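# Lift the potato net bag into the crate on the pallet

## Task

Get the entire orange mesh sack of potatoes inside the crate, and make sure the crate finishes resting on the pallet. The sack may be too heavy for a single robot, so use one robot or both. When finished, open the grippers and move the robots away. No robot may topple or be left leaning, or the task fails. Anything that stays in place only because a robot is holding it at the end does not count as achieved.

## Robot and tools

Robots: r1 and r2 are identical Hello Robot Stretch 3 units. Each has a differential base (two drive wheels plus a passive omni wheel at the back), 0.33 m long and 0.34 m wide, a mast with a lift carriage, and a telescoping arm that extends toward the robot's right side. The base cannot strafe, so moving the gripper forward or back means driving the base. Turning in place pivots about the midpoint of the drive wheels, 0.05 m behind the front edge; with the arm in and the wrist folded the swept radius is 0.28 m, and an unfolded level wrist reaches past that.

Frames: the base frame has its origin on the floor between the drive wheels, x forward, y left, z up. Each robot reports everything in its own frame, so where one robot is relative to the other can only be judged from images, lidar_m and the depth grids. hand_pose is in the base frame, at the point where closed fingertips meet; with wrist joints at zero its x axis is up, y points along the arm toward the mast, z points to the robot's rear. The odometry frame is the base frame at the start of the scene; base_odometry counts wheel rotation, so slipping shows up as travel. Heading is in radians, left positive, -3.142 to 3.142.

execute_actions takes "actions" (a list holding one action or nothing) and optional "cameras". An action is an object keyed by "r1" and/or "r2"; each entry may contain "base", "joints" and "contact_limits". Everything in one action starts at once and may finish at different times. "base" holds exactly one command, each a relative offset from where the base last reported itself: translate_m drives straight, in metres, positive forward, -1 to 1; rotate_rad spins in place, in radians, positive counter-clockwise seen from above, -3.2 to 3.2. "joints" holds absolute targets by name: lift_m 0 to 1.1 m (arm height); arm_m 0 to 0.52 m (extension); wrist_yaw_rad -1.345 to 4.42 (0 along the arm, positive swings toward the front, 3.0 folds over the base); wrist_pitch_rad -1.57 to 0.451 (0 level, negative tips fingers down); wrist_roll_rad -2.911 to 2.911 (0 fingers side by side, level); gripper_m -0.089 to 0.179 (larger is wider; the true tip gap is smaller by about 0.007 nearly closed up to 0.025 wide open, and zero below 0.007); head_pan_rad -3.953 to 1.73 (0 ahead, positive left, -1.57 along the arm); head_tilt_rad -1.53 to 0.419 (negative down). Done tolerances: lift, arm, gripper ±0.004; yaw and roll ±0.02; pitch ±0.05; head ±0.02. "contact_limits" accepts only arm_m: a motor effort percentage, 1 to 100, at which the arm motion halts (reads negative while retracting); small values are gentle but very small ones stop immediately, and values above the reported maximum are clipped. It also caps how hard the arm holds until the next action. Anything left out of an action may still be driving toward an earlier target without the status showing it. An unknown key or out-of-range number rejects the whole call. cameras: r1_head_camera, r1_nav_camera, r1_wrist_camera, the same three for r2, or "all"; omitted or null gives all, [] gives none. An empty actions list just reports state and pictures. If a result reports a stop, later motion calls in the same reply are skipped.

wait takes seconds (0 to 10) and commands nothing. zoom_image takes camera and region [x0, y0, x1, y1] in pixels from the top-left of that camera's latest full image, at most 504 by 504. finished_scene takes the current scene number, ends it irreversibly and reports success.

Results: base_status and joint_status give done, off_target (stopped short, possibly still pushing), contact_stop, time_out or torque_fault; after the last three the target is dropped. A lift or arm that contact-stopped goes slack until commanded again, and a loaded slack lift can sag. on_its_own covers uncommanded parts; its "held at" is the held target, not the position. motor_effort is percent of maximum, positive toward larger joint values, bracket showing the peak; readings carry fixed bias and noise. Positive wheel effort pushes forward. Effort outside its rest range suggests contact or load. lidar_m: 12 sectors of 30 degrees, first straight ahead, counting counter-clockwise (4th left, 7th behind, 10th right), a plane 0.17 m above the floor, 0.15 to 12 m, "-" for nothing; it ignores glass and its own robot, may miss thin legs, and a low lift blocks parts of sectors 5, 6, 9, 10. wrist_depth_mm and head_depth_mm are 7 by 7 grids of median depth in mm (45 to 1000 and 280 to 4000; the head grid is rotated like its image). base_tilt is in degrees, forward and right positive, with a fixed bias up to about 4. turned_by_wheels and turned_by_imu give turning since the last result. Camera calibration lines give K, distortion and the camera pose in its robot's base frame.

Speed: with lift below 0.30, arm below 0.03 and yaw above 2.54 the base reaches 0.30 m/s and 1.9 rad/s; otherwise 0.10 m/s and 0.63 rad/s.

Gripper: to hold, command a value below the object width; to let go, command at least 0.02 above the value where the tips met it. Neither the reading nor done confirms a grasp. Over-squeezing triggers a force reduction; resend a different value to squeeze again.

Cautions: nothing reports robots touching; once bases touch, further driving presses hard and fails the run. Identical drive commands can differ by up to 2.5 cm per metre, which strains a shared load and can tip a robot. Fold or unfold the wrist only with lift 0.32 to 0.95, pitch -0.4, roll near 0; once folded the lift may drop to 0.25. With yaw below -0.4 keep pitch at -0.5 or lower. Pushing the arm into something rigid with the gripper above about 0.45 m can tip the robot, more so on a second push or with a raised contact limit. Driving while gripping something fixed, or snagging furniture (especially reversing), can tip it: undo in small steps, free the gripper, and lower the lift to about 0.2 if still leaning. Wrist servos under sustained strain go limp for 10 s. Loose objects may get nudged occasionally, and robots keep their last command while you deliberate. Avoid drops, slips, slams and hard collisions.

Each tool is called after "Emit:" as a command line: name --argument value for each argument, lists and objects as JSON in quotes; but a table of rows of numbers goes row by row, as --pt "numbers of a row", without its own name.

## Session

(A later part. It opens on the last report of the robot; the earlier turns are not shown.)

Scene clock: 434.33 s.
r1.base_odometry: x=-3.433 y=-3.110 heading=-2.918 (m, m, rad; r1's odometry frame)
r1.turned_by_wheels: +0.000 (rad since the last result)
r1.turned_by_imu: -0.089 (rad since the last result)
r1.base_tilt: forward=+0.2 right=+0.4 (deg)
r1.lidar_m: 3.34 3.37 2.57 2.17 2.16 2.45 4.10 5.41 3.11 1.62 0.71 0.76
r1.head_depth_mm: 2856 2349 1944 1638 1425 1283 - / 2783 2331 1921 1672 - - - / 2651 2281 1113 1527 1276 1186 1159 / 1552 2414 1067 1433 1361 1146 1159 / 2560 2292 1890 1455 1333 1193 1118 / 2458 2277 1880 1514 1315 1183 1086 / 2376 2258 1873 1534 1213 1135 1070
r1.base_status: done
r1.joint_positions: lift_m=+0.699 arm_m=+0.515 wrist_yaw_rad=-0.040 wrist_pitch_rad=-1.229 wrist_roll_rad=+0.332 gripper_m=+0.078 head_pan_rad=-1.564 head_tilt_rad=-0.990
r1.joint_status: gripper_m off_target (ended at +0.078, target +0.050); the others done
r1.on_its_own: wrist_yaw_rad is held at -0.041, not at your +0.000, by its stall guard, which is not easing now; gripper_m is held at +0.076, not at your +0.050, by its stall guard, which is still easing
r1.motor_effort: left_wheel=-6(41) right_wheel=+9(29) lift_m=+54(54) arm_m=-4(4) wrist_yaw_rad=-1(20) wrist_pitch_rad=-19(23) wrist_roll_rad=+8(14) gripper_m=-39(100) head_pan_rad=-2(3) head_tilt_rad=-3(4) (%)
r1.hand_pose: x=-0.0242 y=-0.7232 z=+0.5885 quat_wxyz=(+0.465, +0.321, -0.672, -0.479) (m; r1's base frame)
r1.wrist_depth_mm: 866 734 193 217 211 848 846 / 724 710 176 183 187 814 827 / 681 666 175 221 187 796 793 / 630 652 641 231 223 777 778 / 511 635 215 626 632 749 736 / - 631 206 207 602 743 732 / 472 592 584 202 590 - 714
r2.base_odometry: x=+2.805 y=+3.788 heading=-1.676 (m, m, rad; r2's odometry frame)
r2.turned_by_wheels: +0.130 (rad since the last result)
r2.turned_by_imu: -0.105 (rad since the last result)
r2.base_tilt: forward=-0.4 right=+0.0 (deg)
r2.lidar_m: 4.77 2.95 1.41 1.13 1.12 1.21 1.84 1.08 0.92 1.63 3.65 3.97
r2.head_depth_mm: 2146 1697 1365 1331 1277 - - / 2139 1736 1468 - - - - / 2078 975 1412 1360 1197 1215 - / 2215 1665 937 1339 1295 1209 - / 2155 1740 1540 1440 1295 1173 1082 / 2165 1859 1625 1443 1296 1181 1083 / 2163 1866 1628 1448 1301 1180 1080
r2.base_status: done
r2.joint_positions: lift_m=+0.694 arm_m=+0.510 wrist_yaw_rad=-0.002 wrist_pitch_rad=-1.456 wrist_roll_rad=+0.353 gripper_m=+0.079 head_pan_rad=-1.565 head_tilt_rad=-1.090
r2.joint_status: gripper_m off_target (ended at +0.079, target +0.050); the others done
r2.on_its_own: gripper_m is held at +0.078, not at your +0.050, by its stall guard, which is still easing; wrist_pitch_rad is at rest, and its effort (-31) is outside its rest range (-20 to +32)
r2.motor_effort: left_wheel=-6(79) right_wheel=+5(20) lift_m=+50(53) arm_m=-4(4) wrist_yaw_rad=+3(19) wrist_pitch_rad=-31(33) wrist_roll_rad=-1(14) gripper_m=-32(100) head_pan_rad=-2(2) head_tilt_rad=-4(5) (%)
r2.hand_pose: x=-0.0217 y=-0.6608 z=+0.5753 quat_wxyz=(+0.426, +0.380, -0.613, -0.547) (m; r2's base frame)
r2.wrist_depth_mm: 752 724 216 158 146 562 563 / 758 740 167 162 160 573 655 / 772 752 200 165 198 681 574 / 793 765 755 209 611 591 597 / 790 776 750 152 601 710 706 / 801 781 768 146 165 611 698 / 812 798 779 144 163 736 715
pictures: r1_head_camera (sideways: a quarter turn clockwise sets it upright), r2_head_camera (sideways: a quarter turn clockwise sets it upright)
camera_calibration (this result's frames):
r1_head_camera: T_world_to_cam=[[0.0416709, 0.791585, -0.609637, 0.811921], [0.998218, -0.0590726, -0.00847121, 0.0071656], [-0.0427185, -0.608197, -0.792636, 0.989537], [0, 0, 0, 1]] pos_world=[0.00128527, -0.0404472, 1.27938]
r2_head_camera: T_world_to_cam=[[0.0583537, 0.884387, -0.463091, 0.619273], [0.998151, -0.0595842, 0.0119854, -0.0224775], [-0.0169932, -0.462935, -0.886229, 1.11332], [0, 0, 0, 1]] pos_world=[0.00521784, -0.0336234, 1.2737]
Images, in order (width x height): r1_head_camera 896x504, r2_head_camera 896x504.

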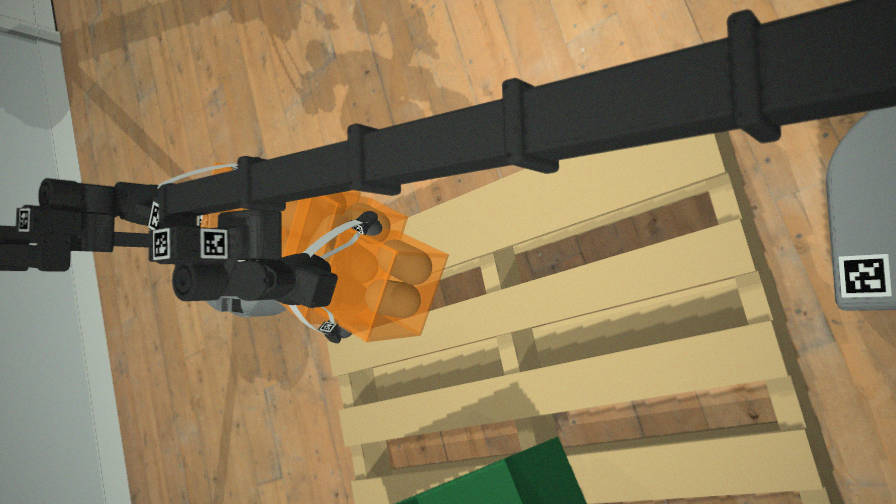

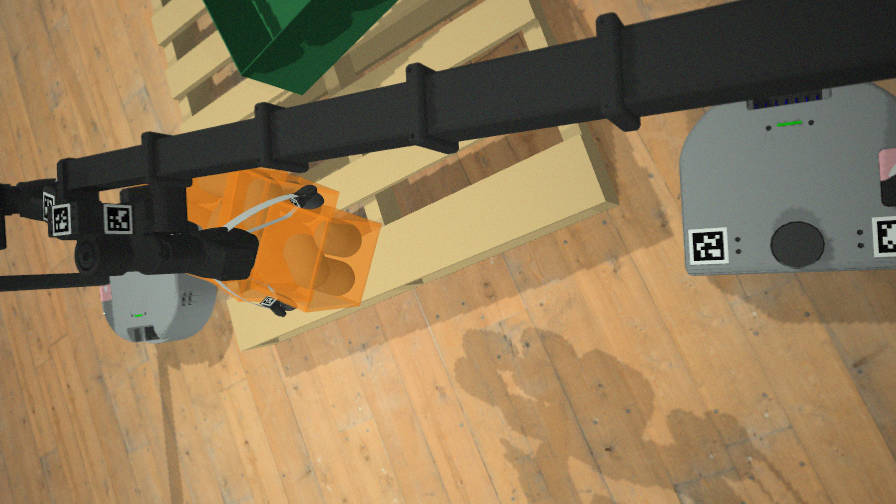

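Emit:
execute_actions --actions '[{"r1":{"joints":{"lift_m":0.36}},"r2":{"joints":{"lift_m":0.36}}}]' --cameras '[]'

Emit:
execute_actions --actions '[{"r1":{"joints":{"gripper_m":0.179}},"r2":{"joints":{"gripper_m":0.179}}}]' --cameras '[]'

Emit:
execute_actions --actions '[{"r1":{"joints":{"lift_m":0.7}},"r2":{"joints":{"lift_m":0.7}}}]' --cameras '[]'

Emit:
execute_actions --actions '[{"r1":{"joints":{"arm_m":0.1},"base":{"rotate_rad":0.19}},"r2":{"joints":{"arm_m":0.1},"base":{"rotate_rad":0.24}}}]' --cameras '["r1_head_camera","r2_head_camera"]'

Scene clock: 446.80 s.
r1.base_odometry: x=-3.433 y=-3.110 heading=-2.918 (m, m, rad; r1's odometry frame)
r1.turned_by_wheels: +0.000 (rad since the last result)
r1.turned_by_imu: +0.001 (rad since the last result)
r1.base_tilt: forward=+0.2 right=+0.6 (deg)
r1.lidar_m: 3.36 3.35 2.57 2.16 2.16 2.45 4.09 5.41 3.12 0.66 0.71 0.76
r1.head_depth_mm: 2873 2351 1929 1642 1426 1266 1138 / 2777 2332 1922 1633 1424 1219 1145 / 2736 2325 1874 1624 1283 1180 - / 1586 1830 1635 - 1339 1145 1159 / 2526 2291 1874 1497 1334 1198 1118 / 2472 2284 1882 1517 1312 1189 1084 / 2386 2252 1867 1537 1211 1136 1069
r1.base_status: not commanded
r1.joint_positions: lift_m=+0.360 arm_m=+0.515 wrist_yaw_rad=-0.040 wrist_pitch_rad=-1.231 wrist_roll_rad=+0.332 gripper_m=+0.109 head_pan_rad=-1.564 head_tilt_rad=-0.990
r1.joint_status: all done
r1.on_its_own: wrist_yaw_rad is held at -0.041, not at your +0.000, by its stall guard, which is not easing now; gripper_m is held at +0.108, not at your +0.050, by its stall guard, which is not easing now
r1.motor_effort: left_wheel=-5(5) right_wheel=+10(9) lift_m=+37(44) arm_m=-4(4) wrist_yaw_rad=+0(0) wrist_pitch_rad=-19(19) wrist_roll_rad=+8(8) gripper_m=-24(24) head_pan_rad=-3(2) head_tilt_rad=-3(3) (%)
r1.hand_pose: x=-0.0242 y=-0.7227 z=+0.2489 quat_wxyz=(+0.464, +0.322, -0.671, -0.480) (m; r1's base frame)
r1.wrist_depth_mm: 447 324 183 212 213 461 464 / 443 312 173 182 182 441 447 / 435 305 175 223 188 306 431 / 421 299 289 234 223 290 416 / 288 298 213 227 283 283 408 / - 382 207 209 278 277 278 / 269 385 266 206 379 - 268
r2.base_odometry: x=+2.805 y=+3.788 heading=-1.676 (m, m, rad; r2's odometry frame)
r2.turned_by_wheels: +0.000 (rad since the last result)
r2.turned_by_imu: +0.002 (rad since the last result)
r2.base_tilt: forward=-0.3 right=-0.1 (deg)
r2.lidar_m: 4.73 2.94 1.42 1.13 1.12 1.21 1.84 1.08 0.92 0.60 3.64 3.97
r2.head_depth_mm: 2108 1699 1376 1330 1273 1166 1110 / 2146 1720 1472 1348 1239 1188 - / 2166 1750 1511 1323 1216 - - / 2101 1601 1479 1268 1294 1202 - / 2170 1749 1538 1433 1296 1176 1076 / 2171 1853 1624 1443 1300 1183 1077 / 2161 1873 1615 1438 1295 1175 1077
r2.base_status: not commanded
r2.joint_positions: lift_m=+0.360 arm_m=+0.510 wrist_yaw_rad=-0.002 wrist_pitch_rad=-1.460 wrist_roll_rad=+0.353 gripper_m=+0.108 head_pan_rad=-1.565 head_tilt_rad=-1.090
r2.joint_status: all done
r2.on_its_own: gripper_m is held at +0.107, not at your +0.050, by its stall guard, which is not easing now; wrist_pitch_rad is at rest, and its effort (-30) is outside its rest range (-20 to +32)
r2.motor_effort: left_wheel=-6(7) right_wheel=+6(6) lift_m=+22(45) arm_m=-4(4) wrist_yaw_rad=+2(3) wrist_pitch_rad=-30(29) wrist_roll_rad=-1(1) gripper_m=-20(20) head_pan_rad=-2(2) head_tilt_rad=-4(4) (%)
r2.hand_pose: x=-0.0217 y=-0.6597 z=+0.2416 quat_wxyz=(+0.426, +0.381, -0.611, -0.548) (m; r2's base frame)
r2.wrist_depth_mm: 414 279 216 160 147 258 256 / 420 410 170 163 161 264 259 / 423 412 202 166 199 381 262 / 427 422 412 209 275 389 381 / 439 427 416 152 274 277 387 / 441 435 421 146 165 278 386 / 447 440 428 144 163 281 277
pictures: none
No camera images: the call's "cameras" was empty. Leave "cameras" out to get every camera's image.

Scene clock: 448.90 s.
r1.base_odometry: x=-3.433 y=-3.110 heading=-2.918 (m, m, rad; r1's odometry frame)
r1.turned_by_wheels: +0.000 (rad since the last result)
r1.turned_by_imu: +0.001 (rad since the last result)
r1.base_tilt: forward=-0.1 right=+0.4 (deg)
r1.lidar_m: 3.36 3.36 2.56 2.16 2.16 2.45 4.10 5.40 3.09 0.68 0.71 0.76
r1.head_depth_mm: 2853 2310 1937 1640 1428 1261 1133 / 2778 2340 1907 1638 1422 1218 1146 / 2725 2311 1864 1623 1285 1185 - / 1591 1841 1591 1343 1354 1141 1153 / 2526 2293 1864 1500 1338 1188 1117 / 2478 2276 1872 1513 1312 1184 1089 / 2358 2250 1882 1541 1212 1134 1069
r1.base_status: not commanded
r1.joint_positions: lift_m=+0.360 arm_m=+0.515 wrist_yaw_rad=-0.043 wrist_pitch_rad=-1.300 wrist_roll_rad=+0.346 gripper_m=+0.179 head_pan_rad=-1.564 head_tilt_rad=-0.990
r1.joint_status: all done
r1.on_its_own: wrist_yaw_rad is held at -0.041, not at your +0.000, by its stall guard, which is not easing now
r1.motor_effort: left_wheel=+1(6) right_wheel=-1(10) lift_m=+36(36) arm_m=-3(4) wrist_yaw_rad=+3(6) wrist_pitch_rad=+0(19) wrist_roll_rad=+1(8) gripper_m=+0(98) head_pan_rad=-3(2) head_tilt_rad=-4(4) (%)
r1.hand_pose: x=-0.0236 y=-0.7055 z=+0.2453 quat_wxyz=(+0.447, +0.334, -0.659, -0.505) (m; r1's base frame)
r1.wrist_depth_mm: 422 304 182 191 192 439 435 / 426 300 196 234 232 425 429 / 420 293 291 289 247 293 417 / 297 302 285 231 286 285 412 / 297 300 278 224 281 281 402 / - 395 276 275 378 275 276 / 271 386 272 271 388 - 270
r2.base_odometry: x=+2.805 y=+3.788 heading=-1.676 (m, m, rad; r2's odometry frame)
r2.turned_by_wheels: +0.000 (rad since the last result)
r2.turned_by_imu: +0.001 (rad since the last result)
r2.base_tilt: forward=-0.3 right=+0.1 (deg)
r2.lidar_m: 4.73 2.94 1.42 1.13 1.12 1.21 1.84 1.07 0.92 0.58 3.65 3.96
r2.head_depth_mm: 2155 1686 1364 1340 1269 1169 1103 / 2153 1721 1482 1349 1238 1182 - / 2138 1736 1533 1320 1214 - - / 2110 1617 1490 1257 1295 1209 - / 2160 1747 1535 1437 1298 1175 1084 / 2188 1864 1619 1438 1297 1178 1080 / 2175 1842 1619 1441 1294 1177 1077
r2.base_status: not commanded
r2.joint_positions: lift_m=+0.360 arm_m=+0.510 wrist_yaw_rad=-0.002 wrist_pitch_rad=-1.538 wrist_roll_rad=+0.352 gripper_m=+0.179 head_pan_rad=-1.565 head_tilt_rad=-1.090
r2.joint_status: all done
r2.motor_effort: left_wheel=+0(7) right_wheel=+0(6) lift_m=+22(22) arm_m=-3(4) wrist_yaw_rad=+2(3) wrist_pitch_rad=-7(29) wrist_roll_rad=+0(1) gripper_m=+5(88) head_pan_rad=+0(1) head_tilt_rad=-4(5) (%)
r2.hand_pose: x=-0.0216 y=-0.6396 z=+0.2421 quat_wxyz=(+0.411, +0.397, -0.589, -0.571) (m; r2's base frame)
r2.wrist_depth_mm: 388 267 160 156 144 251 252 / 397 389 158 160 162 375 257 / 406 401 167 163 197 383 266 / 418 413 405 212 276 392 391 / 430 425 414 150 281 281 395 / 440 438 429 143 163 288 358 / 450 449 444 141 160 296 294
pictures: none
No camera images: the call's "cameras" was empty. Leave "cameras" out to get every camera's image.

Scene clock: 452.83 s.
r1.base_odometry: x=-3.433 y=-3.110 heading=-2.918 (m, m, rad; r1's odometry frame)
r1.turned_by_wheels: +0.000 (rad since the last result)
r1.turned_by_imu: +0.000 (rad since the last result)
r1.base_tilt: forward=+0.3 right=+0.2 (deg)
r1.lidar_m: 3.36 3.36 2.56 2.16 2.16 2.46 4.10 5.42 3.11 0.69 0.71 0.76
r1.head_depth_mm: 2850 2363 1929 1645 1430 1286 - / 2765 2335 1933 1678 - - - / 2638 2251 1868 1437 1282 1188 1162 / 964 2405 1836 1370 1346 1150 1152 / 2556 2320 1868 1511 1334 1193 1117 / 2461 2281 1891 1515 1309 1189 1090 / 2389 2267 1878 1535 1215 1133 1069
r1.base_status: not commanded
r1.joint_positions: lift_m=+0.700 arm_m=+0.515 wrist_yaw_rad=-0.043 wrist_pitch_rad=-1.300 wrist_roll_rad=+0.346 gripper_m=+0.179 head_pan_rad=-1.564 head_tilt_rad=-0.990
r1.joint_status: all done
r1.on_its_own: wrist_yaw_rad is held at -0.041, not at your +0.000, by its stall guard, which is not easing now
r1.motor_effort: left_wheel=+1(1) right_wheel=-1(1) lift_m=+43(45) arm_m=-4(3) wrist_yaw_rad=+2(2) wrist_pitch_rad=+0(0) wrist_roll_rad=+1(1) gripper_m=+0(0) head_pan_rad=-3(2) head_tilt_rad=-4(3) (%)
r1.hand_pose: x=-0.0236 y=-0.7053 z=+0.5850 quat_wxyz=(+0.447, +0.334, -0.658, -0.506) (m; r1's base frame)
r1.wrist_depth_mm: 689 674 686 673 811 813 807 / 668 664 669 561 795 793 777 / 654 650 647 539 779 767 778 / 586 641 640 581 635 758 769 / 539 625 638 616 625 748 746 / - 612 620 613 619 731 738 / 596 605 606 610 605 - 718
r2.base_odometry: x=+2.805 y=+3.788 heading=-1.676 (m, m, rad; r2's odometry frame)
r2.turned_by_wheels: +0.000 (rad since the last result)
r2.turned_by_imu: +0.001 (rad since the last result)
r2.base_tilt: forward=-0.4 right=-0.2 (deg)
r2.lidar_m: 4.78 2.94 1.41 1.13 1.12 1.21 1.84 1.08 0.92 0.55 3.65 3.98
r2.head_depth_mm: 2140 1686 1365 1314 1285 - - / 2165 1742 1467 - 1278 - - / 2137 1641 1422 1351 1203 1212 - / 2196 - 1477 1256 1294 1204 - / 2161 1752 1539 1446 1294 1181 1079 / 2183 1862 1630 1443 1302 1181 1077 / 2179 1847 1614 1446 1297 1173 1079
r2.base_status: not commanded
r2.joint_positions: lift_m=+0.699 arm_m=+0.510 wrist_yaw_rad=-0.001 wrist_pitch_rad=-1.555 wrist_roll_rad=+0.352 gripper_m=+0.179 head_pan_rad=-1.565 head_tilt_rad=-1.090
r2.joint_status: all done
r2.motor_effort: left_wheel=+0(7) right_wheel=+0(5) lift_m=+44(55) arm_m=-2(3) wrist_yaw_rad=+1(3) wrist_pitch_rad=-1(12) wrist_roll_rad=+0(0) gripper_m=+1(5) head_pan_rad=-1(2) head_tilt_rad=-4(4) (%)
r2.hand_pose: x=-0.0216 y=-0.6350 z=+0.5813 quat_wxyz=(+0.408, +0.401, -0.584, -0.576) (m; r2's base frame)
r2.wrist_depth_mm: 706 692 577 522 565 567 648 / 721 719 712 491 589 675 580 / 739 731 721 519 700 601 592 / 770 766 755 567 622 610 729 / 772 772 768 768 634 697 749 / 813 799 783 786 783 768 - / 837 834 824 811 793 - 791
pictures: none
No camera images: the call's "cameras" was empty. Leave "cameras" out to get every camera's image.

Scene clock: 457.07 s.
r1.base_odometry: x=-3.433 y=-3.110 heading=-2.728 (m, m, rad; r1's odometry frame)
r1.turned_by_wheels: +0.190 (rad since the last result)
r1.turned_by_imu: +0.192 (rad since the last result)
r1.base_tilt: forward=+0.1 right=+0.3 (deg)
r1.lidar_m: 3.36 3.40 2.33 2.16 2.19 2.78 5.40 4.22 0.69 0.69 0.71 0.84
r1.head_depth_mm: 2579 2335 1921 1655 1429 1283 - / 2520 2290 1828 1593 - - - / 2563 2323 1801 1380 - 1135 1159 / 2498 2315 1908 1532 - 1130 1154 / 2467 2310 1897 1521 1317 1137 1117 / 2413 2289 1893 1479 1283 1157 1102 / 2371 2269 1867 1440 1250 1199 1095
r1.base_status: done
r1.joint_positions: lift_m=+0.700 arm_m=+0.100 wrist_yaw_rad=-0.042 wrist_pitch_rad=-1.301 wrist_roll_rad=+0.347 gripper_m=+0.179 head_pan_rad=-1.564 head_tilt_rad=-0.990
r1.joint_status: all done
r1.on_its_own: wrist_yaw_rad is held at -0.041, not at your +0.000, by its stall guard, which is not easing now
r1.motor_effort: left_wheel=-2(8) right_wheel=+2(7) lift_m=+44(43) arm_m=-5(10) wrist_yaw_rad=+1(3) wrist_pitch_rad=+0(0) wrist_roll_rad=+1(1) gripper_m=+0(0) head_pan_rad=-3(3) head_tilt_rad=-3(3) (%)
r1.hand_pose: x=-0.0235 y=-0.2902 z=+0.5849 quat_wxyz=(+0.447, +0.334, -0.658, -0.506) (m; r1's base frame)
r1.wrist_depth_mm: 505 571 679 678 677 807 809 / 576 650 667 670 653 784 789 / 649 656 655 644 651 778 776 / 634 629 629 646 636 751 760 / 630 624 636 640 739 749 753 / - 734 737 740 738 733 734 / 728 726 726 - - - 720
r2.base_odometry: x=+2.805 y=+3.788 heading=-1.436 (m, m, rad; r2's odometry frame)
r2.turned_by_wheels: +0.240 (rad since the last result)
r2.turned_by_imu: +0.244 (rad since the last result)
r2.base_tilt: forward=-0.3 right=-0.1 (deg)
r2.lidar_m: 4.70 1.87 1.23 1.12 1.12 1.39 2.81 0.92 0.55 0.56 3.68 4.56
r2.head_depth_mm: 2155 1851 1509 1351 1210 - - / 2102 1669 1482 - - - - / 2163 1711 1487 - 1251 1212 - / 2164 1864 1595 1461 1273 1207 - / 2154 1854 1623 1435 1282 1175 1076 / 2158 1841 1623 1439 1296 1179 1077 / 2179 1872 1622 1442 1293 1183 1078
r2.base_status: done
r2.joint_positions: lift_m=+0.699 arm_m=+0.100 wrist_yaw_rad=-0.001 wrist_pitch_rad=-1.556 wrist_roll_rad=+0.352 gripper_m=+0.179 head_pan_rad=-1.565 head_tilt_rad=-1.090
r2.joint_status: all done
r2.motor_effort: left_wheel=-3(11) right_wheel=+1(6) lift_m=+44(44) arm_m=-3(5) wrist_yaw_rad=+1(2) wrist_pitch_rad=-2(1) wrist_roll_rad=+0(0) gripper_m=+0(0) head_pan_rad=-1(2) head_tilt_rad=-4(4) (%)
r2.hand_pose: x=-0.0216 y=-0.2248 z=+0.5814 quat_wxyz=(+0.407, +0.401, -0.584, -0.576) (m; r2's base frame)
r2.wrist_depth_mm: 709 703 698 684 568 587 668 / 720 721 709 708 581 693 687 / 737 739 735 727 718 708 705 / 764 759 751 745 - 736 721 / 778 784 776 771 - - 750 / 814 798 802 793 - 769 - / 839 845 809 819 803 800 788
pictures: r1_head_camera (sideways: a quarter turn clockwise sets it upright), r2_head_camera (sideways: a quarter turn clockwise sets it upright)
camera_calibration (this result's frames):
r1_head_camera: T_world_to_cam=[[0.0416753, 0.79159, -0.60963, 0.811912], [0.998217, -0.0590781, -0.00847177, 0.00716633], [-0.0427219, -0.60819, -0.792641, 0.989544], [0, 0, 0, 1]] pos_world=[0.00128504, -0.040447, 1.27938]
r2_head_camera: T_world_to_cam=[[0.0583534, 0.884387, -0.463092, 0.619274], [0.998151, -0.0595838, 0.0119855, -0.0224775], [-0.016993, -0.462935, -0.886229, 1.11332], [0, 0, 0, 1]] pos_world=[0.00521785, -0.0336234, 1.2737]
Images, in order (width x height): r1_head_camera 896x504, r2_head_camera 896x504.

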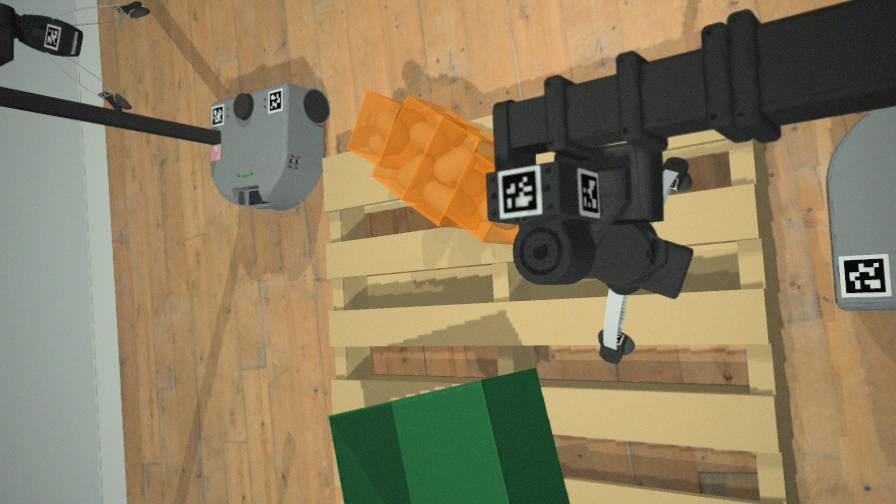

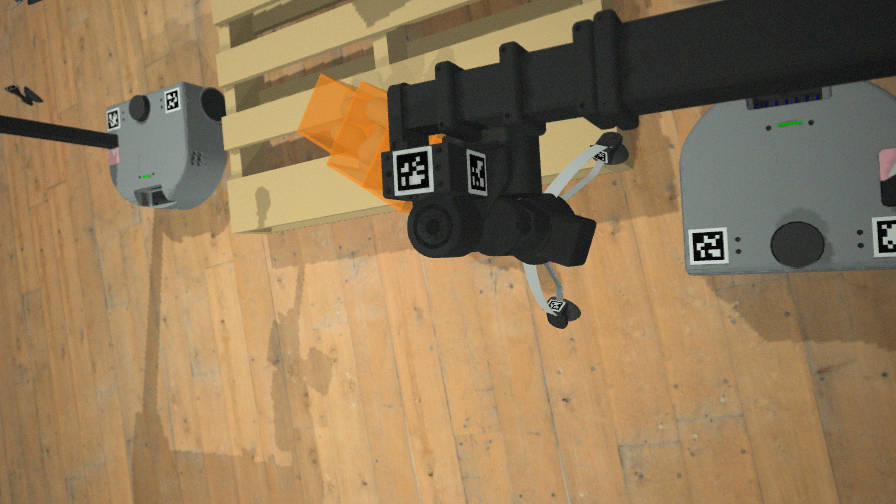

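Emit:
execute_actions --actions '[{"r1":{"joints":{"arm_m":0.5,"wrist_roll_rad":0.6,"wrist_yaw_rad":0},"base":{"translate_m":-0.12}}}]' --cameras '["r1_head_camera","r1_wrist_camera"]'

Scene clock: 470.83 s.
r1.base_odometry: x=-3.323 y=-3.062 heading=-2.728 (m, m, rad; r1's odometry frame)
r1.turned_by_wheels: +0.000 (rad since the last result)
r1.turned_by_imu: +0.000 (rad since the last result)
r1.base_tilt: forward=+0.0 right=+0.3 (deg)
r1.lidar_m: 3.49 3.46 2.31 2.15 2.18 2.76 5.27 4.23 0.85 0.67 0.75 0.87
r1.head_depth_mm: 2663 2354 1918 1648 1432 1286 - / 2566 2345 1885 1662 - - - / 2509 2324 1773 1397 1264 1131 1162 / 2524 2446 1763 1366 1330 1166 1157 / 2479 2305 1886 1531 1338 1191 1127 / 2416 2276 1886 1515 1288 1135 1102 / 2403 2269 1875 1439 1263 1147 1097
r1.base_status: done
r1.joint_positions: lift_m=+0.700 arm_m=+0.500 wrist_yaw_rad=-0.002 wrist_pitch_rad=-1.301 wrist_roll_rad=+0.598 gripper_m=+0.179 head_pan_rad=-1.564 head_tilt_rad=-0.990
r1.joint_status: all done
r1.motor_effort: left_wheel=-3(9) right_wheel=+2(5) lift_m=+42(43) arm_m=+5(5) wrist_yaw_rad=+2(2) wrist_pitch_rad=+0(0) wrist_roll_rad=+0(1) gripper_m=+1(1) head_pan_rad=-3(3) head_tilt_rad=-3(4) (%)
r1.hand_pose: x=-0.0217 y=-0.6894 z=+0.5849 quat_wxyz=(+0.372, +0.282, -0.703, -0.536) (m; r1's base frame)
r1.wrist_depth_mm: 844 709 682 665 764 756 751 / 699 692 667 592 757 751 735 / 661 676 669 537 628 747 730 / 549 663 645 635 616 731 712 / 514 637 646 621 601 731 711 / - 533 636 618 606 702 694 / 645 616 627 708 704 - 690
r2.base_odometry: x=+2.805 y=+3.788 heading=-1.436 (m, m, rad; r2's odometry frame)
r2.turned_by_wheels: +0.000 (rad since the last result)
r2.turned_by_imu: +0.001 (rad since the last result)
r2.base_tilt: forward=-0.4 right=+0.0 (deg)
r2.lidar_m: 4.69 1.87 1.22 1.12 1.13 1.39 2.79 0.92 0.55 0.56 3.68 4.55
r2.head_depth_mm: 910 1836 1513 1361 1210 - - / 2154 1802 1481 - - - - / 2119 1700 1485 - 1247 1216 - / 2169 1779 1597 1467 1282 1209 - / 2157 1846 1616 1453 1288 1179 1078 / 2165 1877 1623 1436 1298 1184 1080 / 2175 1869 1616 1439 1291 1177 1085
r2.base_status: not commanded
r2.joint_positions: lift_m=+0.699 arm_m=+0.100 wrist_yaw_rad=-0.001 wrist_pitch_rad=-1.556 wrist_roll_rad=+0.352 gripper_m=+0.179 head_pan_rad=-1.565 head_tilt_rad=-1.090
r2.joint_status: not commanded
r2.motor_effort: left_wheel=-3(3) right_wheel=+1(1) lift_m=+44(44) arm_m=-2(2) wrist_yaw_rad=+2(1) wrist_pitch_rad=-1(1) wrist_roll_rad=+0(0) gripper_m=+0(0) head_pan_rad=-1(1) head_tilt_rad=-4(4) (%)
r2.hand_pose: x=-0.0216 y=-0.2248 z=+0.5814 quat_wxyz=(+0.407, +0.401, -0.584, -0.576) (m; r2's base frame)
r2.wrist_depth_mm: 708 704 694 685 572 589 666 / 725 725 707 707 584 696 688 / 746 740 734 727 722 708 710 / 762 763 754 737 - 732 722 / 792 768 768 761 - - 749 / 820 786 792 794 - 776 - / 838 840 809 811 804 801 798
pictures: r1_head_camera (sideways: a quarter turn clockwise sets it upright), r1_wrist_camera
camera_calibration (this result's frames):
r1_head_camera: T_world_to_cam=[[0.0416751, 0.79159, -0.60963, 0.811912], [0.998217, -0.0590779, -0.00847177, 0.00716633], [-0.0427218, -0.60819, -0.792641, 0.989544], [0, 0, 0, 1]] pos_world=[0.00128505, -0.040447, 1.27938]
r1_wrist_camera: T_world_to_cam=[[-0.896123, 0.438985, -0.0652361, 0.305346], [0.443322, 0.892284, -0.0854073, 0.716556], [0.0207167, -0.105456, -0.994208, 0.670652], [0, 0, 0, 1]] pos_world=[-0.0579311, -0.70269, 0.747887]
Images, in order (width x height): r1_head_camera 896x504, r1_wrist_camera 644x364.

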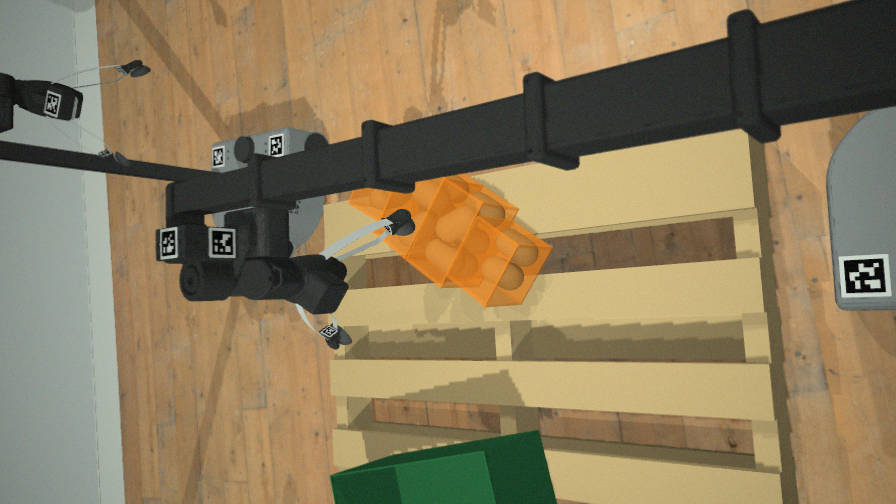

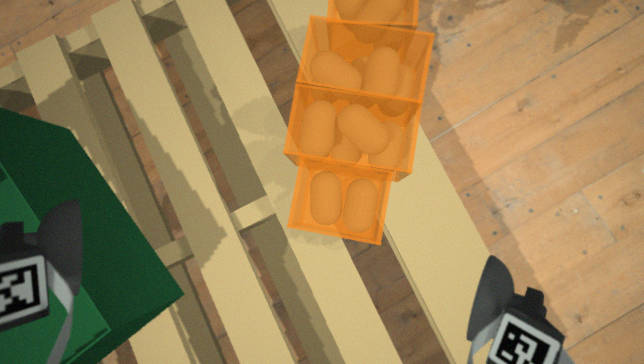

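Emit:
execute_actions --actions '[{"r1":{"joints":{"arm_m":0.52,"lift_m":0.45},"base":{"translate_m":-0.03}},"r2":{"joints":{"wrist_roll_rad":0.6,"arm_m":0.4},"base":{"translate_m":-0.15}}}]' --cameras '["r1_wrist_camera","r2_wrist_camera","r2_head_camera"]'

Scene clock: 479.23 s.
r1.base_odometry: x=-3.296 y=-3.050 heading=-2.728 (m, m, rad; r1's odometry frame)
r1.turned_by_wheels: +0.000 (rad since the last result)
r1.turned_by_imu: +0.001 (rad since the last result)
r1.base_tilt: forward=+0.1 right=+0.5 (deg)
r1.lidar_m: 3.52 3.46 2.30 2.14 2.17 2.77 5.25 4.23 0.89 0.67 0.76 0.88
r1.head_depth_mm: 2641 2338 1932 1645 1432 1270 1134 / 2607 2323 1922 1637 1423 1259 1140 / 947 2200 1881 1596 1406 1125 - / 2422 2239 1788 1336 1339 1188 1157 / 2477 2286 1827 1521 1318 1159 1118 / 2404 2276 1894 1510 1287 1141 1104 / 2394 2250 1874 1455 1276 1201 1101
r1.base_status: done
r1.joint_positions: lift_m=+0.450 arm_m=+0.520 wrist_yaw_rad=-0.002 wrist_pitch_rad=-1.301 wrist_roll_rad=+0.598 gripper_m=+0.179 head_pan_rad=-1.564 head_tilt_rad=-0.990
r1.joint_status: all done
r1.motor_effort: left_wheel=-2(7) right_wheel=+2(3) lift_m=+25(36) arm_m=+6(9) wrist_yaw_rad=+2(1) wrist_pitch_rad=+0(1) wrist_roll_rad=+1(0) gripper_m=+0(0) head_pan_rad=-2(3) head_tilt_rad=-3(3) (%)
r1.hand_pose: x=-0.0217 y=-0.7094 z=+0.3356 quat_wxyz=(+0.372, +0.282, -0.703, -0.536) (m; r1's base frame)
r1.wrist_depth_mm: 483 412 534 296 321 511 496 / 412 516 395 273 344 502 493 / 407 512 390 319 318 492 484 / 397 509 383 340 369 479 474 / 392 397 377 313 366 357 465 / - 380 473 370 362 352 465 / 412 374 468 362 473 - 453
r2.base_odometry: x=+2.785 y=+3.936 heading=-1.436 (m, m, rad; r2's odometry frame)
r2.turned_by_wheels: +0.000 (rad since the last result)
r2.turned_by_imu: +0.000 (rad since the last result)
r2.base_tilt: forward=-0.3 right=-0.2 (deg)
r2.lidar_m: 4.86 1.82 1.21 1.09 1.10 1.36 2.72 0.80 0.76 0.52 3.72 4.57
r2.head_depth_mm: 2146 1831 1485 1368 1201 - - / 2153 1890 1504 - 1193 - - / 2160 - 1484 1340 1223 1218 - / 1762 1696 1446 1250 1238 1207 - / 2169 1782 1631 1443 1294 1179 1078 / 2181 1864 1618 1454 1295 1173 1075 / 2193 1850 1619 1440 1295 1170 1080
r2.base_status: done
r2.joint_positions: lift_m=+0.699 arm_m=+0.400 wrist_yaw_rad=-0.001 wrist_pitch_rad=-1.556 wrist_roll_rad=+0.595 gripper_m=+0.179 head_pan_rad=-1.565 head_tilt_rad=-1.090
r2.joint_status: all done
r2.motor_effort: left_wheel=-3(10) right_wheel=+1(3) lift_m=+44(44) arm_m=+4(5) wrist_yaw_rad=+1(1) wrist_pitch_rad=-1(1) wrist_roll_rad=+2(2) gripper_m=+0(0) head_pan_rad=-1(1) head_tilt_rad=-4(4) (%)
r2.hand_pose: x=-0.0216 y=-0.5242 z=+0.5814 quat_wxyz=(+0.333, +0.328, -0.629, -0.621) (m; r2's base frame)
r2.wrist_depth_mm: 702 705 575 490 571 569 611 / 722 716 702 531 590 664 583 / 742 742 732 596 707 601 705 / 778 763 751 746 619 728 726 / 795 784 770 765 700 745 754 / 809 796 806 794 788 - - / 837 836 828 811 804 - -
pictures: r1_wrist_camera, r2_head_camera (sideways: a quarter turn clockwise sets it upright), r2_wrist_camera
camera_calibration (this result's frames):
r1_wrist_camera: T_world_to_cam=[[-0.896123, 0.438989, -0.0652077, 0.297847], [0.443322, 0.89229, -0.0853491, 0.713079], [0.0207168, -0.105391, -0.994215, 0.420706], [0, 0, 0, 1]] pos_world=[-0.0579311, -0.722686, 0.498554]
r2_head_camera: T_world_to_cam=[[0.0583537, 0.884387, -0.463092, 0.619274], [0.998151, -0.0595842, 0.0119855, -0.0224775], [-0.0169932, -0.462935, -0.886229, 1.11332], [0, 0, 0, 1]] pos_world=[0.00521784, -0.0336234, 1.2737]
r2_wrist_camera: T_world_to_cam=[[-0.771072, 0.636385, -0.0214871, 0.341059], [0.623575, 0.761519, 0.176759, 0.339958], [0.128849, 0.122895, -0.98402, 0.805929], [0, 0, 0, 1]] pos_world=[-0.0528514, -0.574974, 0.740288]
Images, in order (width x height): r1_wrist_camera 644x364, r2_head_camera 896x504, r2_wrist_camera 644x364.

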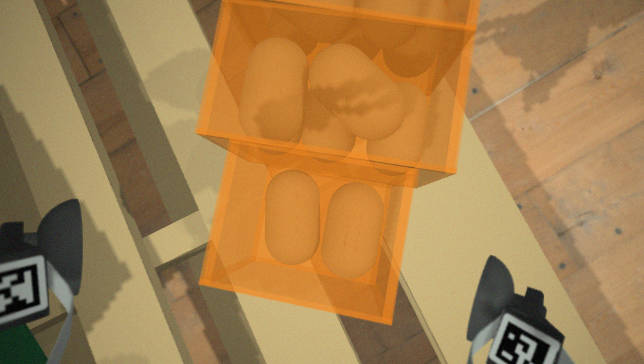

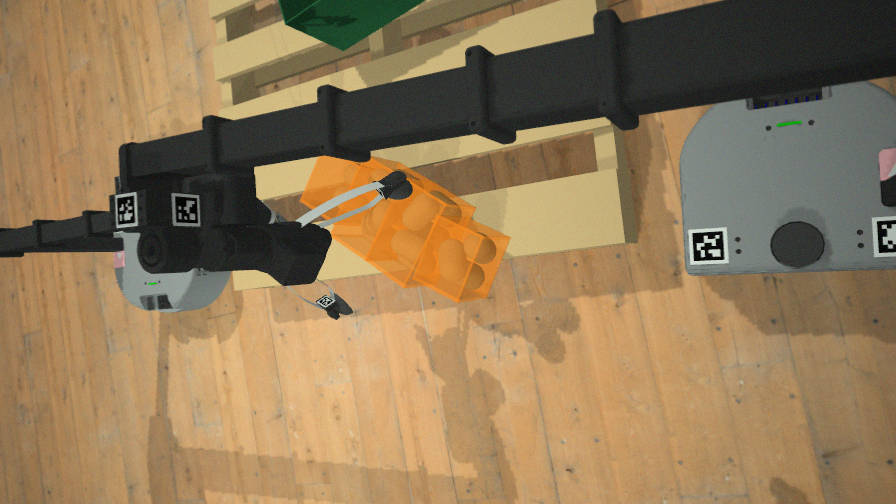

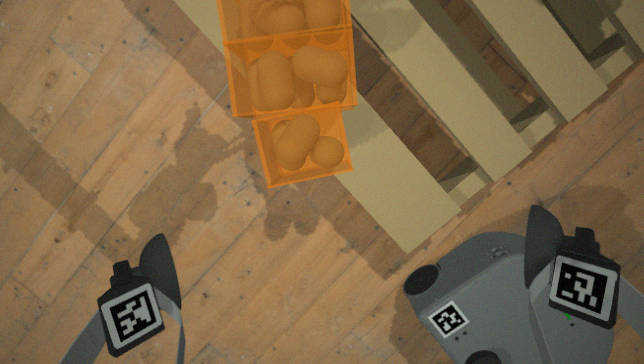

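Emit:
execute_actions --actions '[{"r1":{"joints":{"arm_m":0.51,"lift_m":0.37},"base":{"translate_m":-0.02}},"r2":{"joints":{"wrist_roll_rad":0.5,"arm_m":0.455,"lift_m":0.42},"base":{"translate_m":0.02}}}]' --cameras '["r1_wrist_camera","r2_wrist_camera"]'

Scene clock: 487.43 s.
r1.base_odometry: x=-3.277 y=-3.042 heading=-2.728 (m, m, rad; r1's odometry frame)
r1.turned_by_wheels: +0.000 (rad since the last result)
r1.turned_by_imu: +0.001 (rad since the last result)
r1.base_tilt: forward=+0.0 right=+0.5 (deg)
r1.lidar_m: 3.53 3.44 2.30 2.14 2.17 2.76 5.22 4.25 2.83 0.66 0.77 0.89
r1.head_depth_mm: 2658 2327 1932 1648 1429 1262 1135 / 2592 2331 1929 1633 1420 1255 1147 / 2588 2315 1819 1598 1423 1228 - / 1480 1889 1752 1340 1305 1172 1156 / 2455 2278 1802 1486 1311 1143 1120 / 2423 2284 1886 1511 1311 1156 1101 / 2409 2267 1868 1466 1301 1193 1100
r1.base_status: done
r1.joint_positions: lift_m=+0.370 arm_m=+0.510 wrist_yaw_rad=-0.002 wrist_pitch_rad=-1.301 wrist_roll_rad=+0.598 gripper_m=+0.179 head_pan_rad=-1.564 head_tilt_rad=-0.990
r1.joint_status: all done
r1.motor_effort: left_wheel=-3(7) right_wheel=+2(4) lift_m=+25(24) arm_m=-5(9) wrist_yaw_rad=+2(2) wrist_pitch_rad=+1(0) wrist_roll_rad=+1(0) gripper_m=+0(0) head_pan_rad=-2(3) head_tilt_rad=-3(3) (%)
r1.hand_pose: x=-0.0217 y=-0.7002 z=+0.2556 quat_wxyz=(+0.372, +0.282, -0.703, -0.536) (m; r1's base frame)
r1.wrist_depth_mm: 444 322 195 190 271 425 417 / 462 315 198 199 242 416 409 / 450 311 304 249 244 409 405 / 443 307 245 262 289 284 402 / 323 319 239 234 283 279 394 / - 403 290 243 280 276 384 / 299 416 287 399 376 - 269
r2.base_odometry: x=+2.788 y=+3.917 heading=-1.436 (m, m, rad; r2's odometry frame)
r2.turned_by_wheels: +0.000 (rad since the last result)
r2.turned_by_imu: +0.001 (rad since the last result)
r2.base_tilt: forward=-0.3 right=-0.1 (deg)
r2.lidar_m: 4.83 1.81 1.20 1.10 1.11 1.37 2.74 0.82 0.71 0.52 3.70 4.56
r2.head_depth_mm: 2147 1844 1465 1335 1232 1168 1106 / 2167 1837 1510 1345 1194 1193 - / 2149 1619 1461 1256 1183 - - / 1774 1656 1537 1265 1260 1208 - / 2155 1787 1627 1447 1298 1179 1077 / 2188 1858 1632 1438 1297 1174 1083 / 2180 1858 1612 1439 1296 1176 1076
r2.base_status: done
r2.joint_positions: lift_m=+0.421 arm_m=+0.455 wrist_yaw_rad=-0.001 wrist_pitch_rad=-1.556 wrist_roll_rad=+0.506 gripper_m=+0.179 head_pan_rad=-1.565 head_tilt_rad=-1.090
r2.joint_status: all done
r2.motor_effort: left_wheel=-3(7) right_wheel=+1(5) lift_m=+11(39) arm_m=+4(5) wrist_yaw_rad=+1(2) wrist_pitch_rad=-1(1) wrist_roll_rad=-2(0) gripper_m=+0(0) head_pan_rad=-1(1) head_tilt_rad=-4(4) (%)
r2.hand_pose: x=-0.0216 y=-0.5792 z=+0.3029 quat_wxyz=(+0.361, +0.356, -0.613, -0.605) (m; r2's base frame)
r2.wrist_depth_mm: 441 438 316 219 210 309 311 / 457 449 444 233 237 431 317 / 465 459 455 285 329 446 323 / 482 476 474 237 338 453 334 / 491 490 489 258 346 344 366 / 510 502 497 494 359 357 - / 520 524 515 510 506 367 494
pictures: r1_wrist_camera, r2_wrist_camera
camera_calibration (this result's frames):
r1_wrist_camera: T_world_to_cam=[[-0.896123, 0.438992, -0.0651871, 0.288588], [0.443321, 0.892294, -0.0853072, 0.698033], [0.0207169, -0.105345, -0.99422, 0.342176], [0, 0, 0, 1]] pos_world=[-0.057931, -0.713492, 0.418557]
r2_wrist_camera: T_world_to_cam=[[-0.824819, 0.56503, -0.0203772, 0.327241], [0.553337, 0.814105, 0.176216, 0.460145], [0.116156, 0.134071, -0.984141, 0.544949], [0, 0, 0, 1]] pos_world=[-0.0480003, -0.632569, 0.46189]
Images, in order (width x height): r1_wrist_camera 644x364, r2_wrist_camera 644x364.

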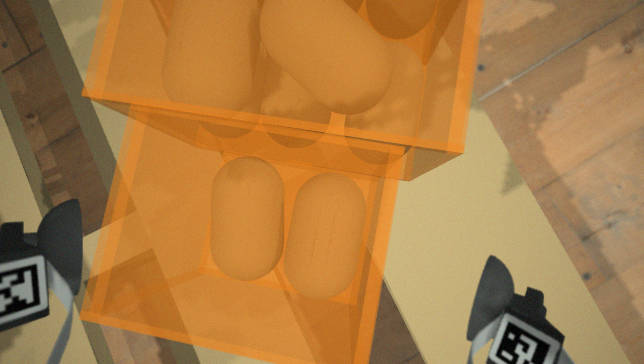

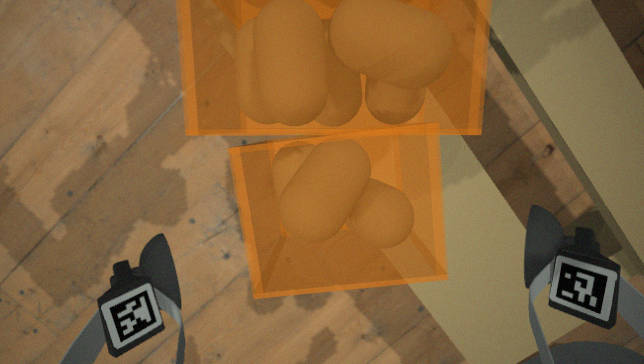

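Emit:
execute_actions --actions '[{"r1":{"joints":{"arm_m":0.52},"base":{"translate_m":0.025}}}]' --cameras '[]'

Emit:
execute_actions --actions '[{"r1":{"joints":{"lift_m":0.335}},"r2":{"joints":{"lift_m":0.33}}}]' --cameras '["r1_wrist_camera","r2_wrist_camera"]'

Scene clock: 492.40 s.
r1.base_odometry: x=-3.300 y=-3.052 heading=-2.728 (m, m, rad; r1's odometry frame)
r1.turned_by_wheels: +0.000 (rad since the last result)
r1.turned_by_imu: +0.000 (rad since the last result)
r1.base_tilt: forward=+0.1 right=+0.4 (deg)
r1.lidar_m: 3.51 3.44 2.30 2.14 2.18 2.76 5.28 4.22 0.89 0.67 0.76 0.88
r1.head_depth_mm: 2680 2356 1939 1633 1428 1263 1127 / 2633 2307 1926 1626 1418 1256 1151 / 2574 2306 1742 1563 1395 1130 - / 1479 1884 1764 1332 1339 1165 1158 / 2452 2299 1883 1522 1311 1163 1118 / 2437 2271 1888 1514 1308 1138 1099 / 2400 2252 1871 1439 1280 1191 1099
r1.base_status: done
r1.joint_positions: lift_m=+0.370 arm_m=+0.520 wrist_yaw_rad=-0.002 wrist_pitch_rad=-1.301 wrist_roll_rad=+0.598 gripper_m=+0.179 head_pan_rad=-1.564 head_tilt_rad=-0.990
r1.joint_status: all done
r1.motor_effort: left_wheel=-2(4) right_wheel=+2(7) lift_m=+24(24) arm_m=+5(5) wrist_yaw_rad=+2(1) wrist_pitch_rad=+1(1) wrist_roll_rad=+1(0) gripper_m=+0(0) head_pan_rad=-2(3) head_tilt_rad=-3(3) (%)
r1.hand_pose: x=-0.0217 y=-0.7094 z=+0.2556 quat_wxyz=(+0.372, +0.282, -0.703, -0.536) (m; r1's base frame)
r1.wrist_depth_mm: 465 320 192 197 195 422 415 / 457 314 194 238 198 415 411 / 393 313 306 257 242 289 402 / 314 419 300 244 285 284 394 / 310 319 297 235 283 278 390 / - 404 292 286 281 277 274 / 298 413 290 284 396 - 266
r2.base_odometry: x=+2.788 y=+3.917 heading=-1.436 (m, m, rad; r2's odometry frame)
r2.turned_by_wheels: +0.000 (rad since the last result)
r2.turned_by_imu: +0.001 (rad since the last result)
r2.base_tilt: forward=-0.4 right=-0.2 (deg)
r2.lidar_m: 4.82 1.82 1.20 1.10 1.10 1.36 2.74 0.82 0.71 0.52 3.70 4.56
r2.head_depth_mm: 2148 1845 1454 1343 1230 1172 1097 / 2157 1853 1523 1355 1191 1183 - / 2159 1137 1461 1258 1183 - - / 2049 1671 1535 1261 1257 1209 - / 2175 1810 1618 1436 1294 1182 1079 / 2155 1829 1614 1445 1296 1178 1078 / 2181 1850 1629 1447 1297 1180 1081
r2.base_status: not commanded
r2.joint_positions: lift_m=+0.421 arm_m=+0.455 wrist_yaw_rad=-0.001 wrist_pitch_rad=-1.556 wrist_roll_rad=+0.506 gripper_m=+0.179 head_pan_rad=-1.565 head_tilt_rad=-1.090
r2.joint_status: not commanded
r2.motor_effort: left_wheel=-4(3) right_wheel=+1(1) lift_m=+10(10) arm_m=+4(4) wrist_yaw_rad=+2(2) wrist_pitch_rad=-1(1) wrist_roll_rad=-2(2) gripper_m=+0(0) head_pan_rad=-2(1) head_tilt_rad=-4(4) (%)
r2.hand_pose: x=-0.0216 y=-0.5792 z=+0.3029 quat_wxyz=(+0.361, +0.356, -0.613, -0.605) (m; r2's base frame)
r2.wrist_depth_mm: 440 440 315 220 211 310 310 / 451 447 443 232 236 432 317 / 463 464 457 284 330 445 324 / 480 477 468 236 336 457 335 / 494 490 481 258 346 347 365 / 513 499 499 489 362 355 - / 528 526 516 509 506 366 495
pictures: none
No camera images: the call's "cameras" was empty. Leave "cameras" out to get every camera's image.

Scene clock: 494.07 s.
r1.base_odometry: x=-3.300 y=-3.052 heading=-2.728 (m, m, rad; r1's odometry frame)
r1.turned_by_wheels: +0.000 (rad since the last result)
r1.turned_by_imu: +0.000 (rad since the last result)
r1.base_tilt: forward=-0.1 right=+0.5 (deg)
r1.lidar_m: 3.51 3.46 2.31 2.15 2.18 2.76 5.27 4.25 0.89 0.67 0.76 0.88
r1.head_depth_mm: 2673 2345 1930 1645 1423 1261 1137 / 2622 2336 1925 1641 1421 1262 1141 / 2574 2328 1792 1538 1370 1145 - / 1576 1902 1756 - 1340 1170 1152 / 2470 2294 1879 1520 1315 1163 1124 / 2438 2263 1879 1509 1315 1144 1104 / 2405 2258 1866 1435 1283 1194 1100
r1.base_status: not commanded
r1.joint_positions: lift_m=+0.335 arm_m=+0.520 wrist_yaw_rad=-0.002 wrist_pitch_rad=-1.301 wrist_roll_rad=+0.598 gripper_m=+0.179 head_pan_rad=-1.564 head_tilt_rad=-0.990
r1.joint_status: all done
r1.motor_effort: left_wheel=-2(2) right_wheel=+2(2) lift_m=+24(24) arm_m=+5(6) wrist_yaw_rad=+2(1) wrist_pitch_rad=+0(1) wrist_roll_rad=+0(0) gripper_m=+0(0) head_pan_rad=-2(3) head_tilt_rad=-4(3) (%)
r1.hand_pose: x=-0.0217 y=-0.7094 z=+0.2206 quat_wxyz=(+0.372, +0.282, -0.703, -0.536) (m; r1's base frame)
r1.wrist_depth_mm: 409 284 155 171 157 384 382 / 419 276 168 206 179 257 374 / 413 273 270 261 211 253 368 / 405 268 264 207 251 248 361 / 284 283 213 200 248 245 243 / - 368 254 204 245 242 238 / 262 383 253 250 363 - 235
r2.base_odometry: x=+2.788 y=+3.917 heading=-1.436 (m, m, rad; r2's odometry frame)
r2.turned_by_wheels: +0.000 (rad since the last result)
r2.turned_by_imu: +0.000 (rad since the last result)
r2.base_tilt: forward=-0.3 right=-0.1 (deg)
r2.lidar_m: 4.82 1.82 1.20 1.09 1.10 1.36 2.75 0.82 0.71 0.52 3.71 4.57
r2.head_depth_mm: 2146 1843 1462 1331 1229 1167 1102 / 2160 1841 1523 1350 1203 1185 - / 2151 1190 1420 1334 1206 - - / 2051 1675 1519 1267 1253 1205 - / 2182 1819 1612 1446 1292 1170 1075 / 2148 1863 1634 1444 1289 1182 1076 / 2175 1861 1620 1437 1296 1180 1077
r2.base_status: not commanded
r2.joint_positions: lift_m=+0.331 arm_m=+0.455 wrist_yaw_rad=-0.001 wrist_pitch_rad=-1.556 wrist_roll_rad=+0.506 gripper_m=+0.179 head_pan_rad=-1.565 head_tilt_rad=-1.090
r2.joint_status: all done
r2.motor_effort: left_wheel=-3(4) right_wheel=+1(2) lift_m=+10(10) arm_m=+4(4) wrist_yaw_rad=+1(2) wrist_pitch_rad=-1(1) wrist_roll_rad=-2(2) gripper_m=-1(0) head_pan_rad=-1(1) head_tilt_rad=-4(4) (%)
r2.hand_pose: x=-0.0216 y=-0.5792 z=+0.2129 quat_wxyz=(+0.361, +0.356, -0.613, -0.605) (m; r2's base frame)
r2.wrist_depth_mm: 354 351 135 142 134 131 226 / 364 363 145 153 184 348 239 / 375 372 369 205 242 354 357 / 388 381 377 151 249 247 365 / 396 393 389 140 169 254 374 / 410 404 403 141 164 262 - / 419 420 414 412 408 269 267
pictures: r1_wrist_camera, r2_wrist_camera
camera_calibration (this result's frames):
r1_wrist_camera: T_world_to_cam=[[-0.896125, 0.438988, -0.0651871, 0.290337], [0.443318, 0.892296, -0.0853072, 0.703246], [0.0207174, -0.105345, -0.99422, 0.306412], [0, 0, 0, 1]] pos_world=[-0.0579308, -0.722679, 0.383559]
r2_wrist_camera: T_world_to_cam=[[-0.824819, 0.56503, -0.0203772, 0.325407], [0.553337, 0.814105, 0.176216, 0.476005], [0.116156, 0.134071, -0.984141, 0.456382], [0, 0, 0, 1]] pos_world=[-0.0480003, -0.63257, 0.371895]
Images, in order (width x height): r1_wrist_camera 644x364, r2_wrist_camera 644x364.

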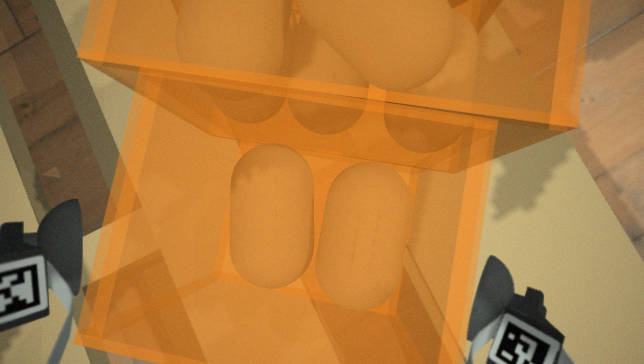

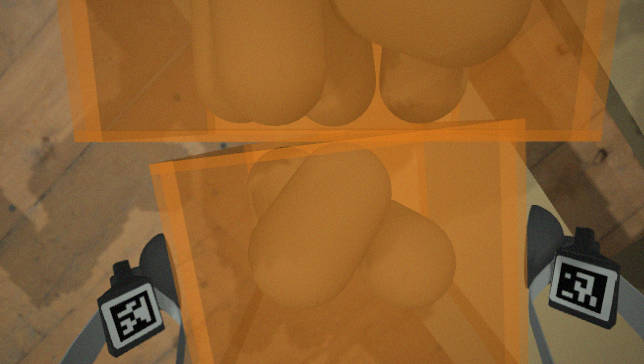

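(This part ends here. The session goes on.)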